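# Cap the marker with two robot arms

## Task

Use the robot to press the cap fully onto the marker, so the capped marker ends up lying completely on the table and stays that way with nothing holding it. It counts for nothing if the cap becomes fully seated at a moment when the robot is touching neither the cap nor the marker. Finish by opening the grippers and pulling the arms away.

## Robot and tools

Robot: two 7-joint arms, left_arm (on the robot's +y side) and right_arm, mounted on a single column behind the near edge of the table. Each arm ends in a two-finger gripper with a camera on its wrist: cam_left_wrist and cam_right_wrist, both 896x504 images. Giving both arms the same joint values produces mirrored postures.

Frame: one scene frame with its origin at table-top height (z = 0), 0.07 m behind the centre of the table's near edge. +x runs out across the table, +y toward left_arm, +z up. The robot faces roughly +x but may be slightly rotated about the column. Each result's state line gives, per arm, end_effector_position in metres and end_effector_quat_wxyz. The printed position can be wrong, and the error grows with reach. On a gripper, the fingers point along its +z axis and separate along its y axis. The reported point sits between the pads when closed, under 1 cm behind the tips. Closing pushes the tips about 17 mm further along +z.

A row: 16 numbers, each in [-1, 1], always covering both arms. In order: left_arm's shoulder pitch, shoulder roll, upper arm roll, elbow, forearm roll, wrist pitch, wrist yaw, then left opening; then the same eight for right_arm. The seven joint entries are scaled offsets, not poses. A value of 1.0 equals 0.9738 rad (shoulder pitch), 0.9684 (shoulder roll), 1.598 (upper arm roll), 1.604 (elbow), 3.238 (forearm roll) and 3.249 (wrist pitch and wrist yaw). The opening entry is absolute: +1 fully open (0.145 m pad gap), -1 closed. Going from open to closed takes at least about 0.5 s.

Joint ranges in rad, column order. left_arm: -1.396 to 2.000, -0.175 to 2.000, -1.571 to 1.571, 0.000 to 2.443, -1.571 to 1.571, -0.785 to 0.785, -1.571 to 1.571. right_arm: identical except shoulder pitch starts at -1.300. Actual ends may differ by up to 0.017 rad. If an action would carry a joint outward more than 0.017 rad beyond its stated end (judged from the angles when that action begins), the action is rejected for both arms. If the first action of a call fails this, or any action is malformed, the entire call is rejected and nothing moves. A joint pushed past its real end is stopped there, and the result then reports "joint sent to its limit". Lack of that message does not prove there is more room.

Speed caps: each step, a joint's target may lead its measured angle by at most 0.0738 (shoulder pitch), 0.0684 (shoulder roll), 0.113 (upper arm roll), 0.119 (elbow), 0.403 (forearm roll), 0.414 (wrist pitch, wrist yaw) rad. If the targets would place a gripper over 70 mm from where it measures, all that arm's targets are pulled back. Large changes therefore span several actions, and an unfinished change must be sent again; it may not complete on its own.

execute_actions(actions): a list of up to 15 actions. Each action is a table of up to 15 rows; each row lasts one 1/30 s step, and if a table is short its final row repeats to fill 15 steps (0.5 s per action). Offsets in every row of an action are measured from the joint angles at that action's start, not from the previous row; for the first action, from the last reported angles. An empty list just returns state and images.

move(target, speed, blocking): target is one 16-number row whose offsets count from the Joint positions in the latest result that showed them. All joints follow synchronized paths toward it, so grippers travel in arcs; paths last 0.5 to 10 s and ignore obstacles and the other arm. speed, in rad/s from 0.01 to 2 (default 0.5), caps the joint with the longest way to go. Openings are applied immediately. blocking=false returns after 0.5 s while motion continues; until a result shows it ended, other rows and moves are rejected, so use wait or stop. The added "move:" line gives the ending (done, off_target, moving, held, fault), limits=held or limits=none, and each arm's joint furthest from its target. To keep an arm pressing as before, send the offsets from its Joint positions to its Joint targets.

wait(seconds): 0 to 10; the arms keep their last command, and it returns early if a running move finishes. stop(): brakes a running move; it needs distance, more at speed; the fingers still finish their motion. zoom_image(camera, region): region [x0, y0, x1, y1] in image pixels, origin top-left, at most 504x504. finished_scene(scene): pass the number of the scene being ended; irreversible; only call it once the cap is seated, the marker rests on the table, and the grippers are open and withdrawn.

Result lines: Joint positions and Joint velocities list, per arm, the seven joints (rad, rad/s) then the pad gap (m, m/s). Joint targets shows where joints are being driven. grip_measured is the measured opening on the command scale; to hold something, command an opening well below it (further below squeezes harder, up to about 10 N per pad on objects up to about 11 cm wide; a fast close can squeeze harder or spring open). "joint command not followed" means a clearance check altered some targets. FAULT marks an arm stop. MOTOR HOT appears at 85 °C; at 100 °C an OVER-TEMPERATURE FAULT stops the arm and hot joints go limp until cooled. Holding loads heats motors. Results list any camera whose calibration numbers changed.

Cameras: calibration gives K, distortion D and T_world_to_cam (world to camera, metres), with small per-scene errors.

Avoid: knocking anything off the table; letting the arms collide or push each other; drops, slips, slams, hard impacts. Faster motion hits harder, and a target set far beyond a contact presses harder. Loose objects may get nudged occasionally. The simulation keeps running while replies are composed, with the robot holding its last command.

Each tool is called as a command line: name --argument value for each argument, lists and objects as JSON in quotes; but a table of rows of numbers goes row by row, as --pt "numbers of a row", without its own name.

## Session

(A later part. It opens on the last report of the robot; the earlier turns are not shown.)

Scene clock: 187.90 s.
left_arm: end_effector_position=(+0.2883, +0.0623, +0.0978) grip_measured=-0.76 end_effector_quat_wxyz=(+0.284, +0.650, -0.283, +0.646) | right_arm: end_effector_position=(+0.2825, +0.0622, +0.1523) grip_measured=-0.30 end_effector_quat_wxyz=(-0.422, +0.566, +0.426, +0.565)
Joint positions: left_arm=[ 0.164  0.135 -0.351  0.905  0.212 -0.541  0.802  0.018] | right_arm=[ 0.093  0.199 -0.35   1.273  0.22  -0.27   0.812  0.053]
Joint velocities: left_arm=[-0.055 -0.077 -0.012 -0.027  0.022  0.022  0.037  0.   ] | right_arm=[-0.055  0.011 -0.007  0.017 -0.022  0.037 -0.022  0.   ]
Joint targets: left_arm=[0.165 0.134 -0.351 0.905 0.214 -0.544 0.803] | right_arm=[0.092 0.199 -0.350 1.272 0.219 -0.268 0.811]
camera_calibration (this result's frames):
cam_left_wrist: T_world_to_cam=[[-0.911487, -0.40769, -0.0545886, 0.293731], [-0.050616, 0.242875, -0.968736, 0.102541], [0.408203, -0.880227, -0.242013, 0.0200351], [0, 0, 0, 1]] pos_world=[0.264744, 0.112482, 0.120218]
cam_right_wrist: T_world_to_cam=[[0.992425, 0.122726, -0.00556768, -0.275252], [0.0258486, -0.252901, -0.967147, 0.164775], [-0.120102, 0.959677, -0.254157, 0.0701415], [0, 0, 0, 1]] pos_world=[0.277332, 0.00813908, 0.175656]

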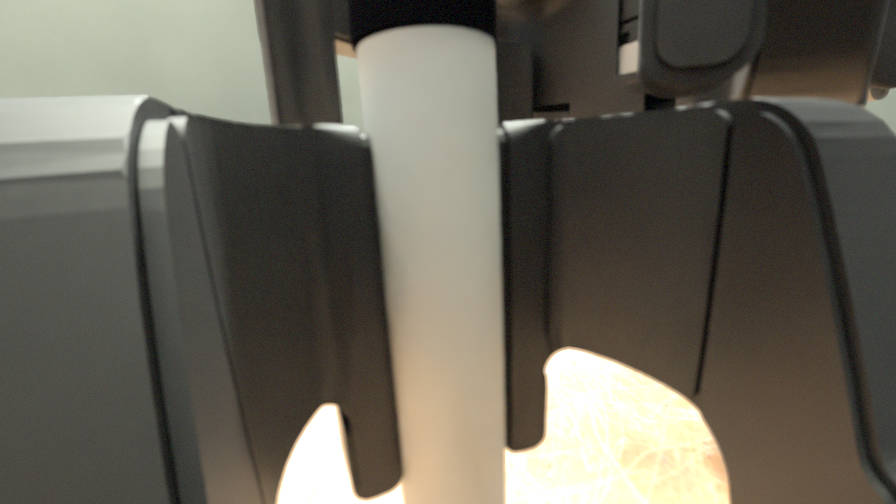

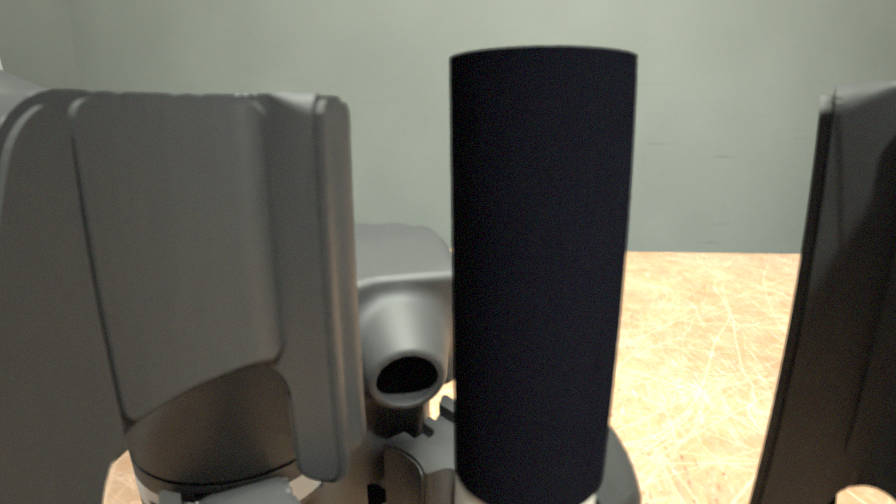

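move --target '[0,0,0,0,0,0,0,-1,-0.154,0.31,0,0.25,0,0,0,-0.3]' --speed 0.7

move --target '[0.468,0.697,-0.406,0.365,-0.2415,0.2065,0.1656,-1,0,0,0.25,0,0,0,-0.1,-0.3]' --speed 0.8

Scene clock: 199.13 s.
left_arm: end_effector_position=(+0.2883, +0.0623, +0.0978) grip_measured=-0.76 end_effector_quat_wxyz=(+0.284, +0.650, -0.283, +0.646) | right_arm: end_effector_position=(+0.2436, +0.0171, +0.1940) grip_measured=-0.30 end_effector_quat_wxyz=(-0.369, +0.495, +0.538, +0.574)
Joint positions: left_arm=[ 0.164  0.135 -0.351  0.905  0.212 -0.541  0.802  0.018] | right_arm=[-0.055  0.498 -0.35   1.67   0.22  -0.27   0.81   0.053]
Joint velocities: left_arm=[ 0.011 -0.011  0.002 -0.007  0.081 -0.081  0.007  0.   ] | right_arm=[ 0.011  0.033 -0.017 -0.017 -0.007  0.066  0.007 -0.   ]
Joint targets: left_arm=[0.164 0.135 -0.351 0.905 0.212 -0.541 0.802] | right_arm=[-0.057 0.499 -0.350 1.673 0.220 -0.270 0.812]
move: done; limits=none; left_arm: farthest joint: the shoulder pitch, 0.000 radians from its target (0.000 radians at the start); right_arm: farthest joint: the elbow, 0.004 radians from its target (0.401 radians at the start)
camera_calibration (this result's frames):
cam_left_wrist: T_world_to_cam=[[-0.911487, -0.40769, -0.0545886, 0.293731], [-0.050616, 0.242875, -0.968736, 0.102541], [0.408203, -0.880227, -0.242013, 0.0200351], [0, 0, 0, 1]] pos_world=[0.264744, 0.112482, 0.120218]
cam_right_wrist: T_world_to_cam=[[0.947107, 0.25321, 0.197161, -0.261416], [0.278996, -0.346075, -0.895764, 0.120823], [-0.158584, 0.903392, -0.398414, 0.1576], [0, 0, 0, 1]] pos_world=[0.238872, -0.0343675, 0.22256]

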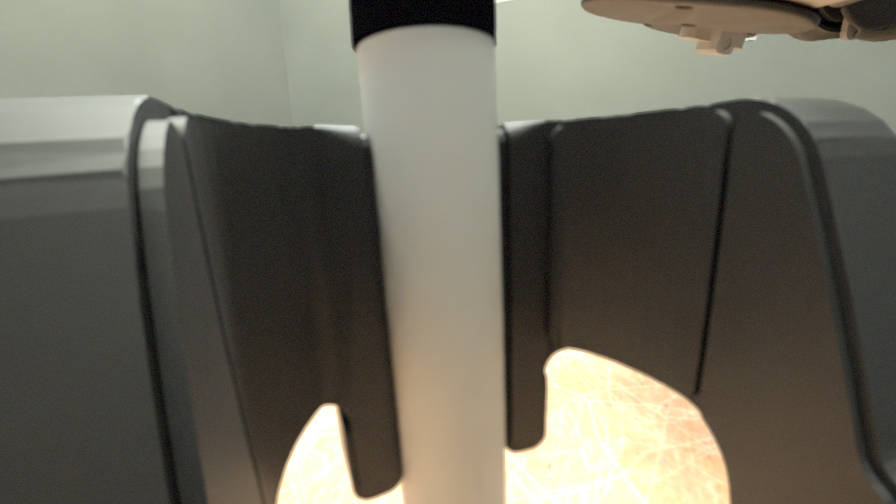

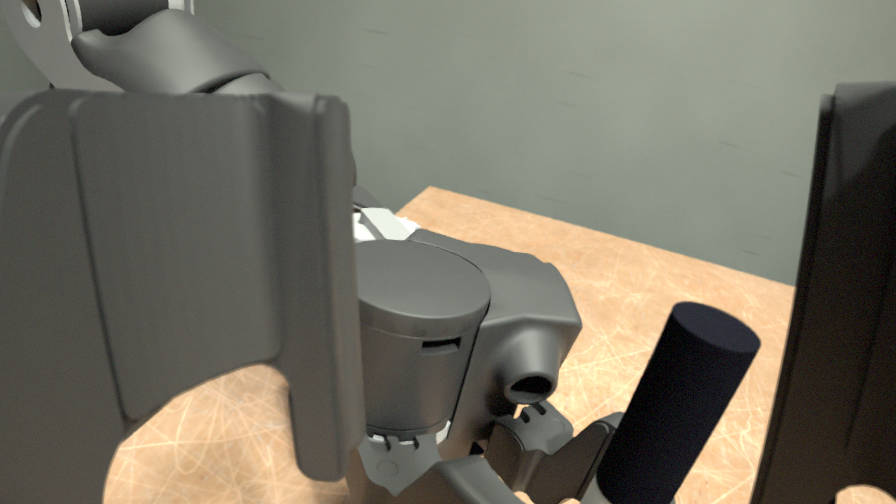

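Scene clock: 200.60 s.
left_arm: end_effector_position=(+0.2172, +0.2513, +0.0914) grip_measured=-0.76 end_effector_quat_wxyz=(+0.004, -0.620, +0.785, -0.001) | right_arm: end_effector_position=(+0.3629, -0.1024, +0.2676) grip_measured=-0.30 end_effector_quat_wxyz=(-0.131, +0.549, +0.358, +0.744)
Joint positions: left_arm=[ 0.619  0.811 -0.996  1.488 -0.568  0.127  1.334  0.018] | right_arm=[-0.056  0.498  0.047  1.67   0.22  -0.27   0.491  0.053]
Joint velocities: left_arm=[-0.099  0.033 -0.002 -0.017  0.022 -0.037 -0.007 -0.   ] | right_arm=[-0.011  0.055  0.002 -0.007  0.007 -0.051  0.022 -0.   ]
Joint targets: left_arm=[0.620 0.810 -1.000 1.490 -0.570 0.130 1.340] | right_arm=[-0.055 0.498 0.050 1.670 0.220 -0.270 0.485]
move: done; limits=none; left_arm: farthest joint: the wrist yaw, 0.006 radians from its target (0.538 radians at the start); right_arm: farthest joint: the wrist yaw, 0.006 radians from its target (0.325 radians at the start)
camera_calibration (this result's frames):
cam_left_wrist: T_world_to_cam=[[-0.909245, 0.275404, 0.312132, 0.100023], [0.349807, 0.911975, 0.214328, -0.316406], [-0.22563, 0.304063, -0.925547, 0.116402], [0, 0, 0, 1]] pos_world=[0.22789, 0.225614, 0.14433]
cam_right_wrist: T_world_to_cam=[[0.828886, -0.384136, 0.40668, -0.437046], [0.23937, -0.413513, -0.87847, 0.114952], [0.505619, 0.825498, -0.250804, 0.0252956], [0, 0, 0, 1]] pos_world=[0.321955, -0.141233, 0.285064]

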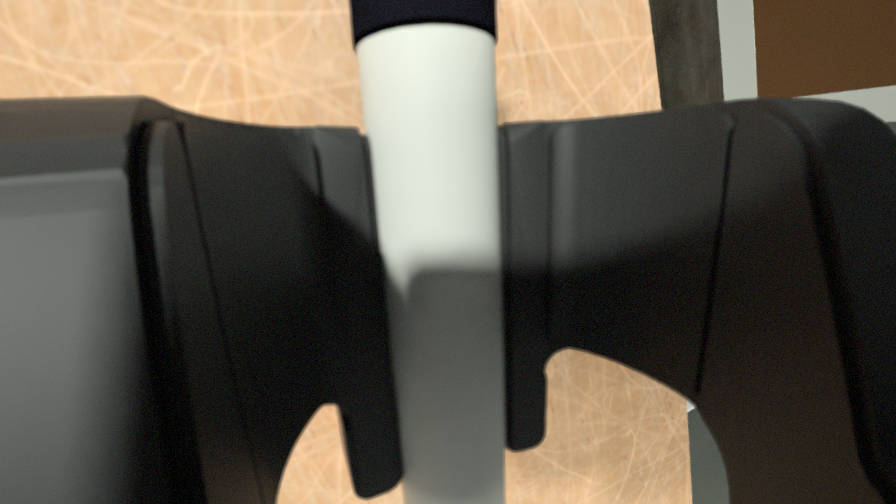

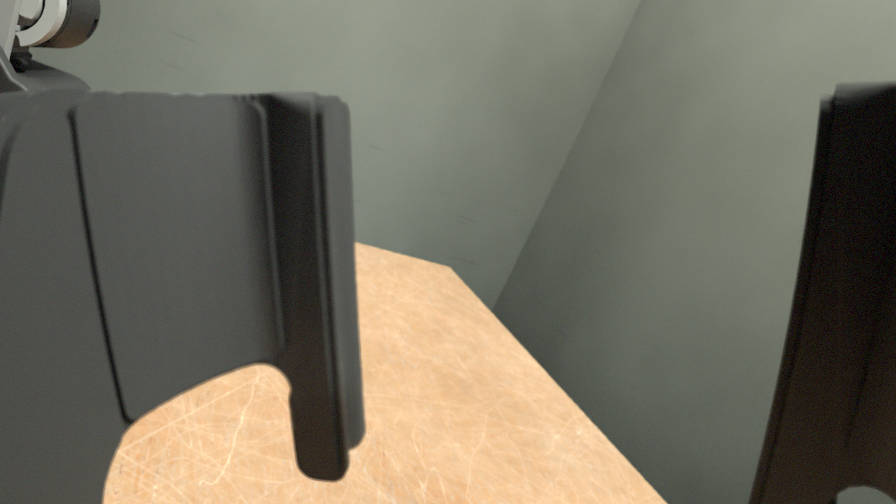

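move --target '[-0.0845,-0.2097,-0.0025,-0.2345,-0.0371,-0.0391,-0.0673,-1,0,0,0,0,0,0,0,-0.3]' --speed 0.35

Scene clock: 203.17 s.
left_arm: end_effector_position=(+0.2201, +0.2502, +0.0149) grip_measured=-0.76 end_effector_quat_wxyz=(+0.000, -0.626, +0.780, -0.001) | right_arm: end_effector_position=(+0.3629, -0.1024, +0.2676) grip_measured=-0.30 end_effector_quat_wxyz=(-0.131, +0.549, +0.358, +0.744)
Joint positions: left_arm=[ 0.536  0.609 -0.998  1.113 -0.687  0.003  1.121  0.018] | right_arm=[-0.056  0.498  0.047  1.67   0.22  -0.27   0.491  0.053]
Joint velocities: left_arm=[ 0.033  0.011 -0.017 -0.002  0.037  0.007  0.007 -0.   ] | right_arm=[ 0.011 -0.099  0.012 -0.002 -0.007  0.007  0.022 -0.   ]
Joint targets: left_arm=[0.537 0.608 -1.000 1.111 -0.688 0.000 1.115] | right_arm=[-0.056 0.498 0.047 1.670 0.220 -0.270 0.491]
move: done; limits=none; left_arm: farthest joint: the wrist yaw, 0.005 radians from its target (0.218 radians at the start); right_arm: farthest joint: the shoulder pitch, 0.000 radians from its target (0.000 radians at the start)
camera_calibration (this result's frames):
cam_left_wrist: T_world_to_cam=[[-0.911104, 0.263055, 0.317319, 0.13021], [0.337669, 0.91785, 0.208643, -0.298688], [-0.236366, 0.297244, -0.925082, 0.0506847], [0, 0, 0, 1]] pos_world=[0.231473, 0.224833, 0.0678885]
cam_right_wrist: T_world_to_cam=[[0.828886, -0.384136, 0.40668, -0.437046], [0.23937, -0.413513, -0.87847, 0.114952], [0.505619, 0.825498, -0.250804, 0.0252956], [0, 0, 0, 1]] pos_world=[0.321955, -0.141233, 0.285064]

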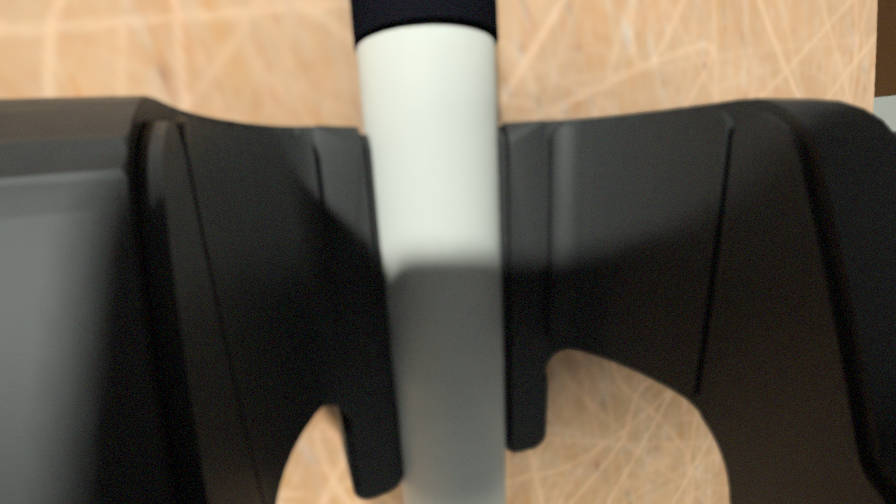

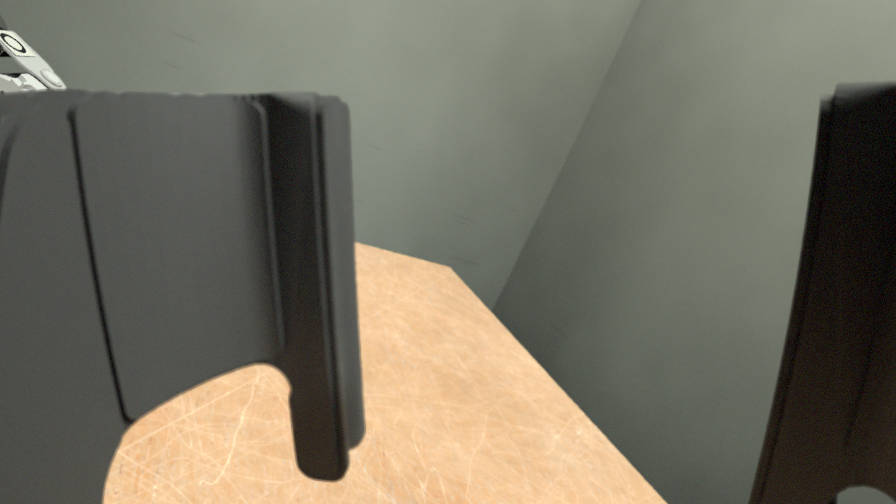

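move --target '[-0.004,-0.012,-0.001,-0.0142,-0.0023,-0.0032,-0.0055,-1,0,0,0,0,0,0,0,-0.3]' --speed 0.05

Scene clock: 204.90 s.
left_arm: end_effector_position=(+0.2204, +0.2502, +0.0119) grip_measured=-0.76 end_effector_quat_wxyz=(+0.001, -0.625, +0.780, -0.001) | right_arm: end_effector_position=(+0.3629, -0.1024, +0.2676) grip_measured=-0.30 end_effector_quat_wxyz=(-0.131, +0.549, +0.358, +0.744)
Joint positions: left_arm=[ 0.536  0.599 -0.998  1.093 -0.692 -0.004  1.111  0.018] | right_arm=[-0.056  0.498  0.047  1.67   0.22  -0.27   0.491  0.053]
Joint velocities: left_arm=[-0.011 -0.055  0.002 -0.002 -0.022  0.022 -0.066 -0.   ] | right_arm=[-0.033 -0.011  0.007 -0.012  0.051  0.007 -0.007 -0.   ]
Joint targets: left_arm=[0.533 0.597 -0.999 1.090 -0.694 -0.007 1.103] | right_arm=[-0.056 0.498 0.047 1.670 0.220 -0.270 0.491]
move: done; limits=none; left_arm: farthest joint: the wrist yaw, 0.007 radians from its target (0.018 radians at the start); right_arm: farthest joint: the shoulder pitch, 0.000 radians from its target (0.000 radians at the start)
camera_calibration (this result's frames):
cam_left_wrist: T_world_to_cam=[[-0.911104, 0.263526, 0.316929, 0.131367], [0.338042, 0.91769, 0.208742, -0.298257], [-0.235834, 0.297321, -0.925193, 0.04779], [0, 0, 0, 1]] pos_world=[0.231783, 0.22488, 0.0648398]
cam_right_wrist: T_world_to_cam=[[0.828886, -0.384136, 0.40668, -0.437046], [0.23937, -0.413513, -0.87847, 0.114952], [0.505619, 0.825498, -0.250804, 0.0252956], [0, 0, 0, 1]] pos_world=[0.321955, -0.141233, 0.285064]

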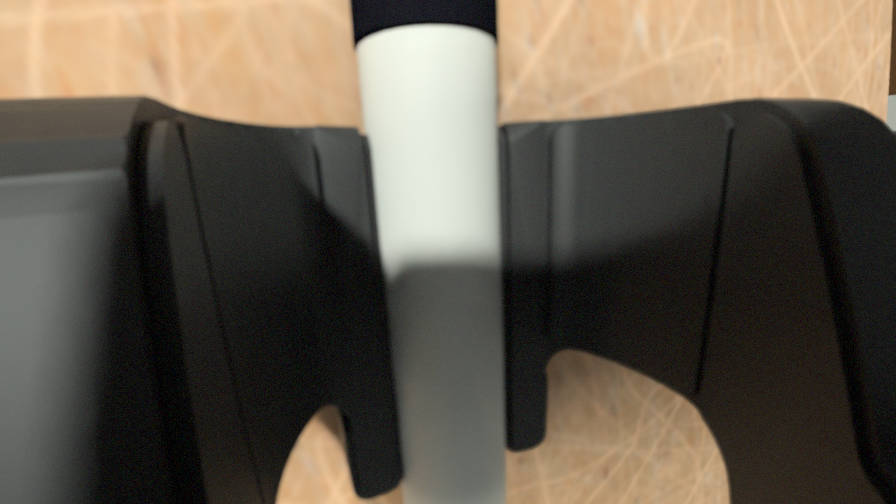

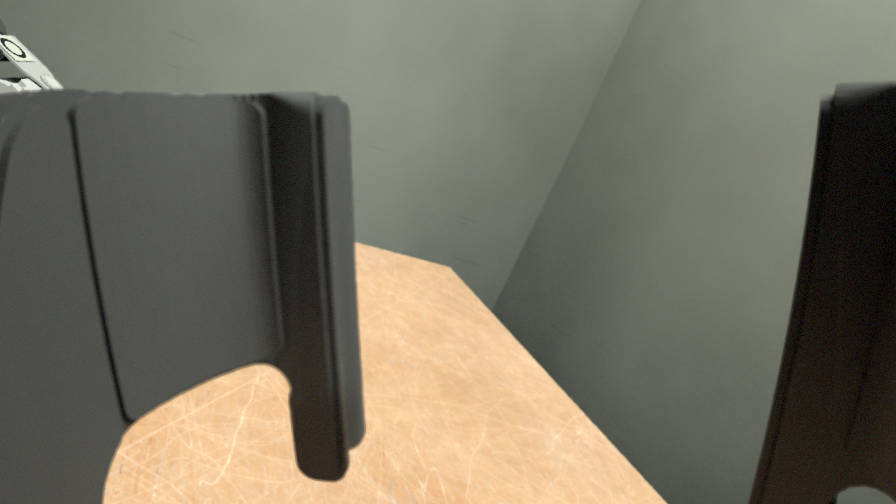

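execute_actions --actions '[]'

Scene clock: 209.80 s.
left_arm: end_effector_position=(+0.2204, +0.2502, +0.0119) grip_measured=-0.76 end_effector_quat_wxyz=(+0.001, -0.625, +0.780, -0.001) | right_arm: end_effector_position=(+0.3629, -0.1024, +0.2676) grip_measured=-0.30 end_effector_quat_wxyz=(-0.131, +0.549, +0.358, +0.744)
Joint positions: left_arm=[ 0.536  0.599 -0.998  1.093 -0.692 -0.004  1.111  0.018] | right_arm=[-0.056  0.498  0.047  1.67   0.22  -0.27   0.491  0.053]
Joint velocities: left_arm=[ 0.011  0.011  0.012 -0.012  0.007 -0.037 -0.037 -0.   ] | right_arm=[ 0.033 -0.033  0.007 -0.002  0.022  0.022 -0.051 -0.   ]
Joint targets: left_arm=[0.533 0.597 -0.999 1.090 -0.694 -0.007 1.103] | right_arm=[-0.056 0.498 0.047 1.670 0.220 -0.270 0.491]
camera_calibration (this result's frames):
cam_left_wrist: T_world_to_cam=[[-0.911104, 0.263526, 0.316929, 0.131367], [0.338042, 0.91769, 0.208742, -0.298257], [-0.235834, 0.297321, -0.925193, 0.04779], [0, 0, 0, 1]] pos_world=[0.231783, 0.22488, 0.0648398]
cam_right_wrist: T_world_to_cam=[[0.828886, -0.384136, 0.40668, -0.437046], [0.23937, -0.413513, -0.87847, 0.114952], [0.505619, 0.825498, -0.250804, 0.0252956], [0, 0, 0, 1]] pos_world=[0.321955, -0.141233, 0.285064]

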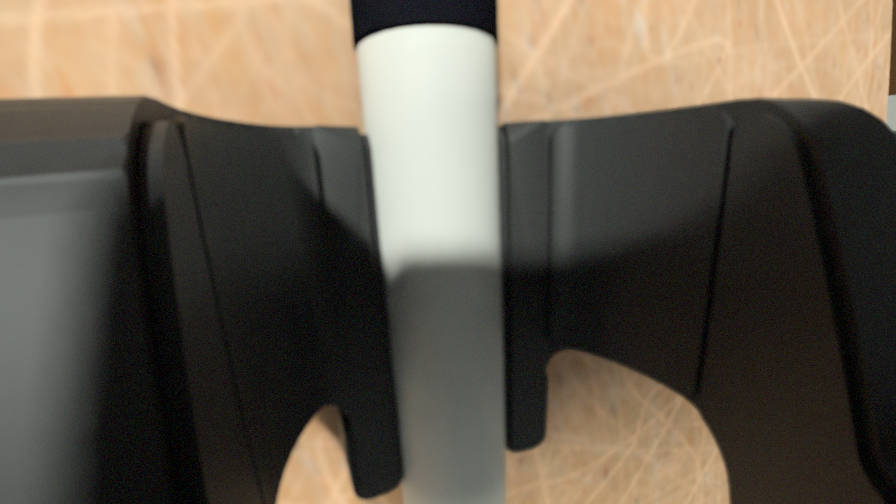

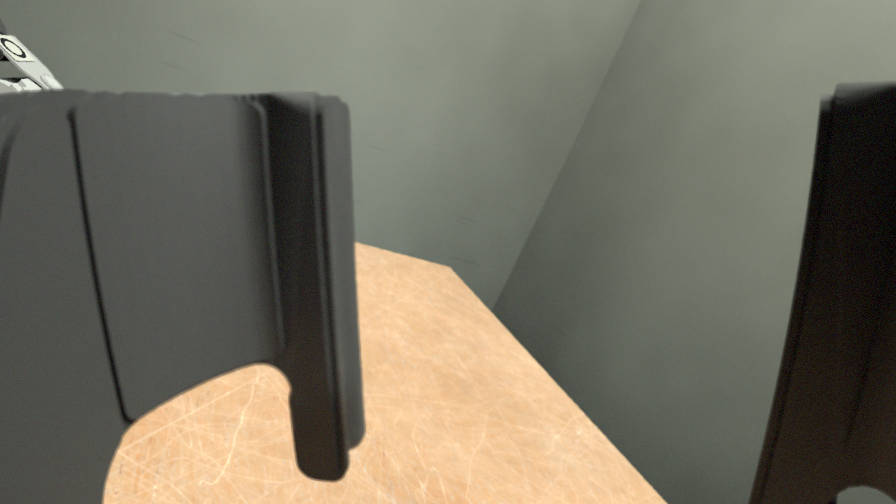

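execute_actions --actions '[[[0,0,0,0,0,0,0,-0.8,0,0,0,0,0,0,0,-0.3],[0,0,0,0,0,0,0,-0.76,0,0,0,0,0,0,0,-0.3],[0,0,0,0,0,0,0,-0.72,0,0,0,0,0,0,0,-0.3],[0,0,0,0,0,0,0,-0.68,0,0,0,0,0,0,0,-0.3],[0,0,0,0,0,0,0,-0.62,0,0,0,0,0,0,0,-0.3],[0,0,0,0,0,0,0,-0.55,0,0,0,0,0,0,0,-0.3],[0,0,0,0,0,0,0,-0.48,0,0,0,0,0,0,0,-0.3],[0,0,0,0,0,0,0,-0.4,0,0,0,0,0,0,0,-0.3],[0,0,0,0,0,0,0,-0.3,0,0,0,0,0,0,0,-0.3]]]'

move --target '[0.085,0.22,0,0.245,0.038,0.04,0.07,-0.3,0,0,0,0,0,0,0,-0.3]' --speed 0.6

Scene clock: 212.73 s.
left_arm: end_effector_position=(+0.2204, +0.2502, +0.0119) grip_measured=-0.30 end_effector_quat_wxyz=(+0.001, -0.625, +0.780, -0.001) | right_arm: end_effector_position=(+0.3629, -0.1024, +0.2676) grip_measured=-0.30 end_effector_quat_wxyz=(-0.131, +0.549, +0.358, +0.744)
Joint positions: left_arm=[ 0.536  0.599 -0.998  1.093 -0.692 -0.004  1.111  0.053] | right_arm=[-0.056  0.498  0.047  1.67   0.22  -0.27   0.491  0.053]
Joint velocities: left_arm=[-0.011  0.011 -0.002  0.012  0.051  0.037 -0.007 -0.   ] | right_arm=[-0.011 -0.077 -0.002 -0.022 -0.007 -0.037 -0.022 -0.   ]
Joint targets: left_arm=[0.536 0.599 -0.998 1.093 -0.692 -0.004 1.111] | right_arm=[-0.056 0.498 0.047 1.670 0.220 -0.270 0.491]
camera_calibration (this result's frames):
cam_left_wrist: T_world_to_cam=[[-0.911104, 0.263526, 0.316929, 0.131367], [0.338042, 0.91769, 0.208742, -0.298257], [-0.235834, 0.297321, -0.925193, 0.04779], [0, 0, 0, 1]] pos_world=[0.231783, 0.22488, 0.0648398]
cam_right_wrist: T_world_to_cam=[[0.828886, -0.384136, 0.40668, -0.437046], [0.23937, -0.413513, -0.87847, 0.114952], [0.505619, 0.825498, -0.250804, 0.0252956], [0, 0, 0, 1]] pos_world=[0.321955, -0.141233, 0.285064]

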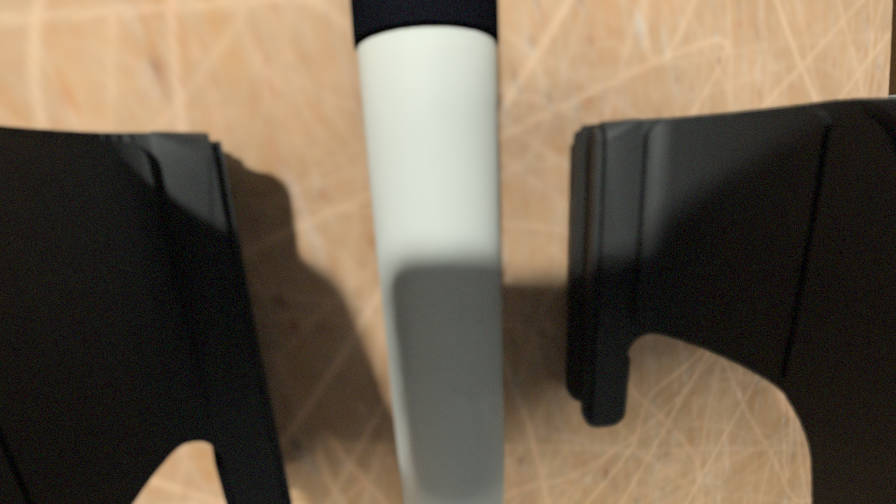

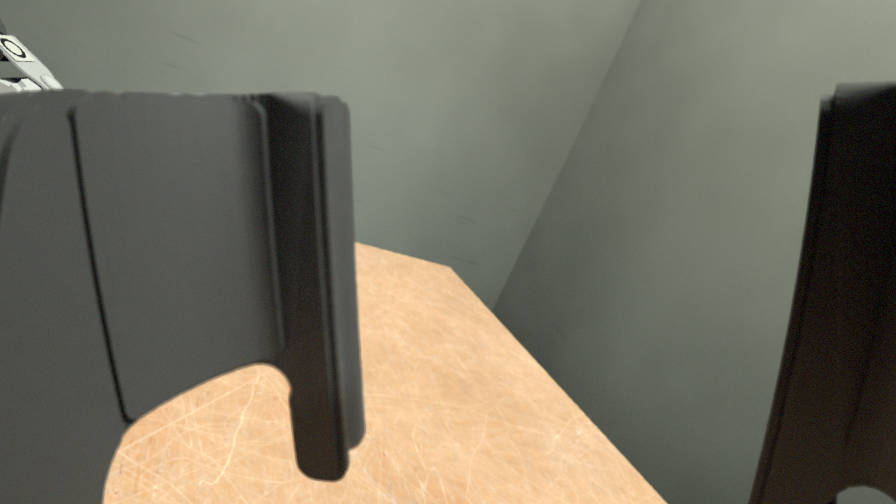

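Scene clock: 213.80 s.
left_arm: end_effector_position=(+0.2169, +0.2521, +0.0906) grip_measured=-0.30 end_effector_quat_wxyz=(+0.005, -0.619, +0.786, -0.000) | right_arm: end_effector_position=(+0.3629, -0.1024, +0.2676) grip_measured=-0.30 end_effector_quat_wxyz=(-0.131, +0.549, +0.358, +0.744)
Joint positions: left_arm=[ 0.618  0.811 -0.998  1.484 -0.571  0.123  1.332  0.053] | right_arm=[-0.056  0.498  0.047  1.67   0.22  -0.27   0.491  0.053]
Joint velocities: left_arm=[ 0.011  0.033 -0.022 -0.002  0.022 -0.081 -0.007 -0.   ] | right_arm=[ 0.055 -0.033 -0.012  0.007 -0.066  0.037  0.037 -0.   ]
Joint targets: left_arm=[0.618 0.812 -0.998 1.486 -0.569 0.126 1.338] | right_arm=[-0.056 0.498 0.047 1.670 0.220 -0.270 0.491]
move: done; limits=none; left_arm: farthest joint: the wrist yaw, 0.007 radians from its target (0.228 radians at the start); right_arm: farthest joint: the shoulder pitch, 0.000 radians from its target (0.000 radians at the start)
camera_calibration (this result's frames):
cam_left_wrist: T_world_to_cam=[[-0.908134, 0.277457, 0.313545, 0.0989446], [0.352804, 0.910362, 0.216262, -0.317248], [-0.225436, 0.307015, -0.924619, 0.11448], [0, 0, 0, 1]] pos_world=[0.22759, 0.226211, 0.143436]
cam_right_wrist: T_world_to_cam=[[0.828886, -0.384136, 0.40668, -0.437046], [0.23937, -0.413513, -0.87847, 0.114952], [0.505619, 0.825498, -0.250804, 0.0252956], [0, 0, 0, 1]] pos_world=[0.321955, -0.141233, 0.285064]

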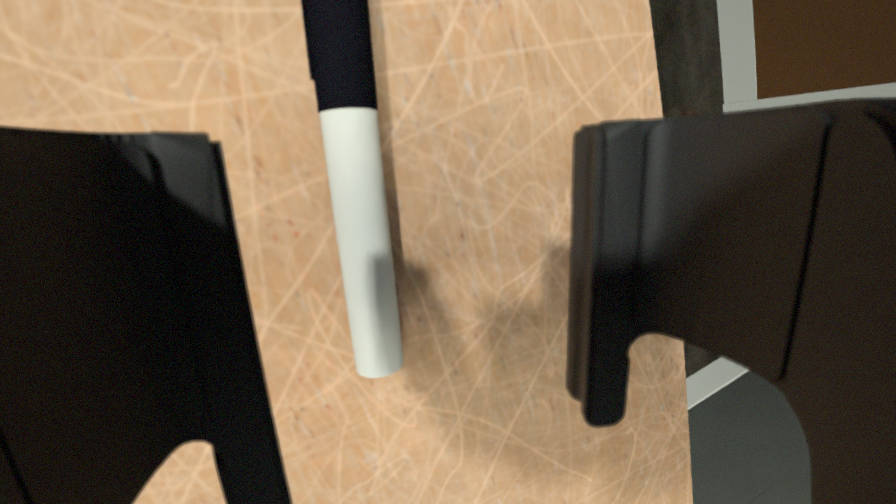

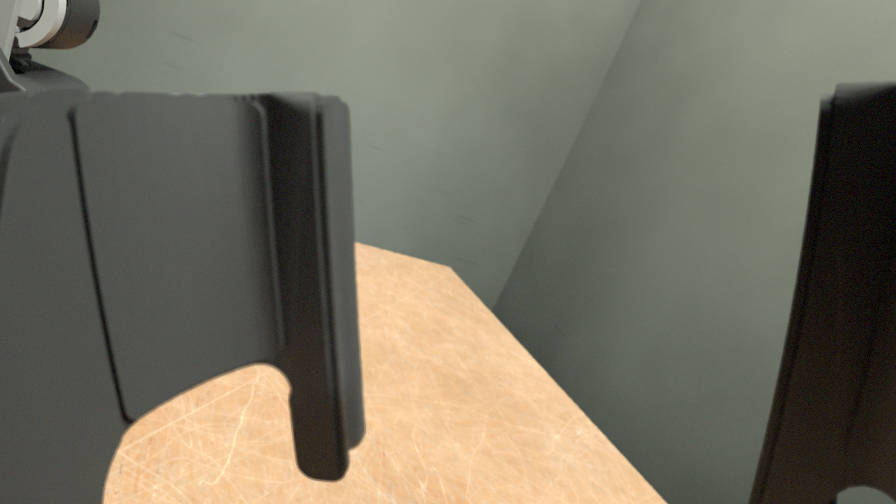

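zoom_image --camera "cam_left_wrist" --region '[260, 0, 440, 140]'

Region (260, 0, 440, 140) of cam_left_wrist's 896x504 image, scaled by 2.800, with more detail than that image has.

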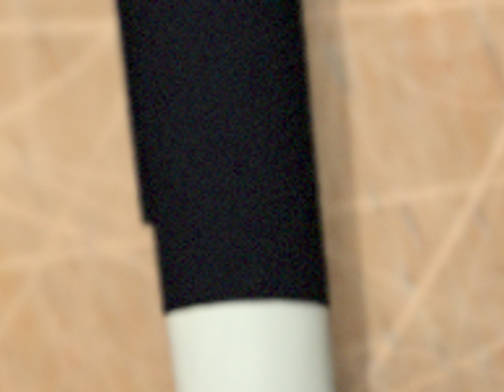

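finished_scene --scene 1

The scene is finished: the task was done.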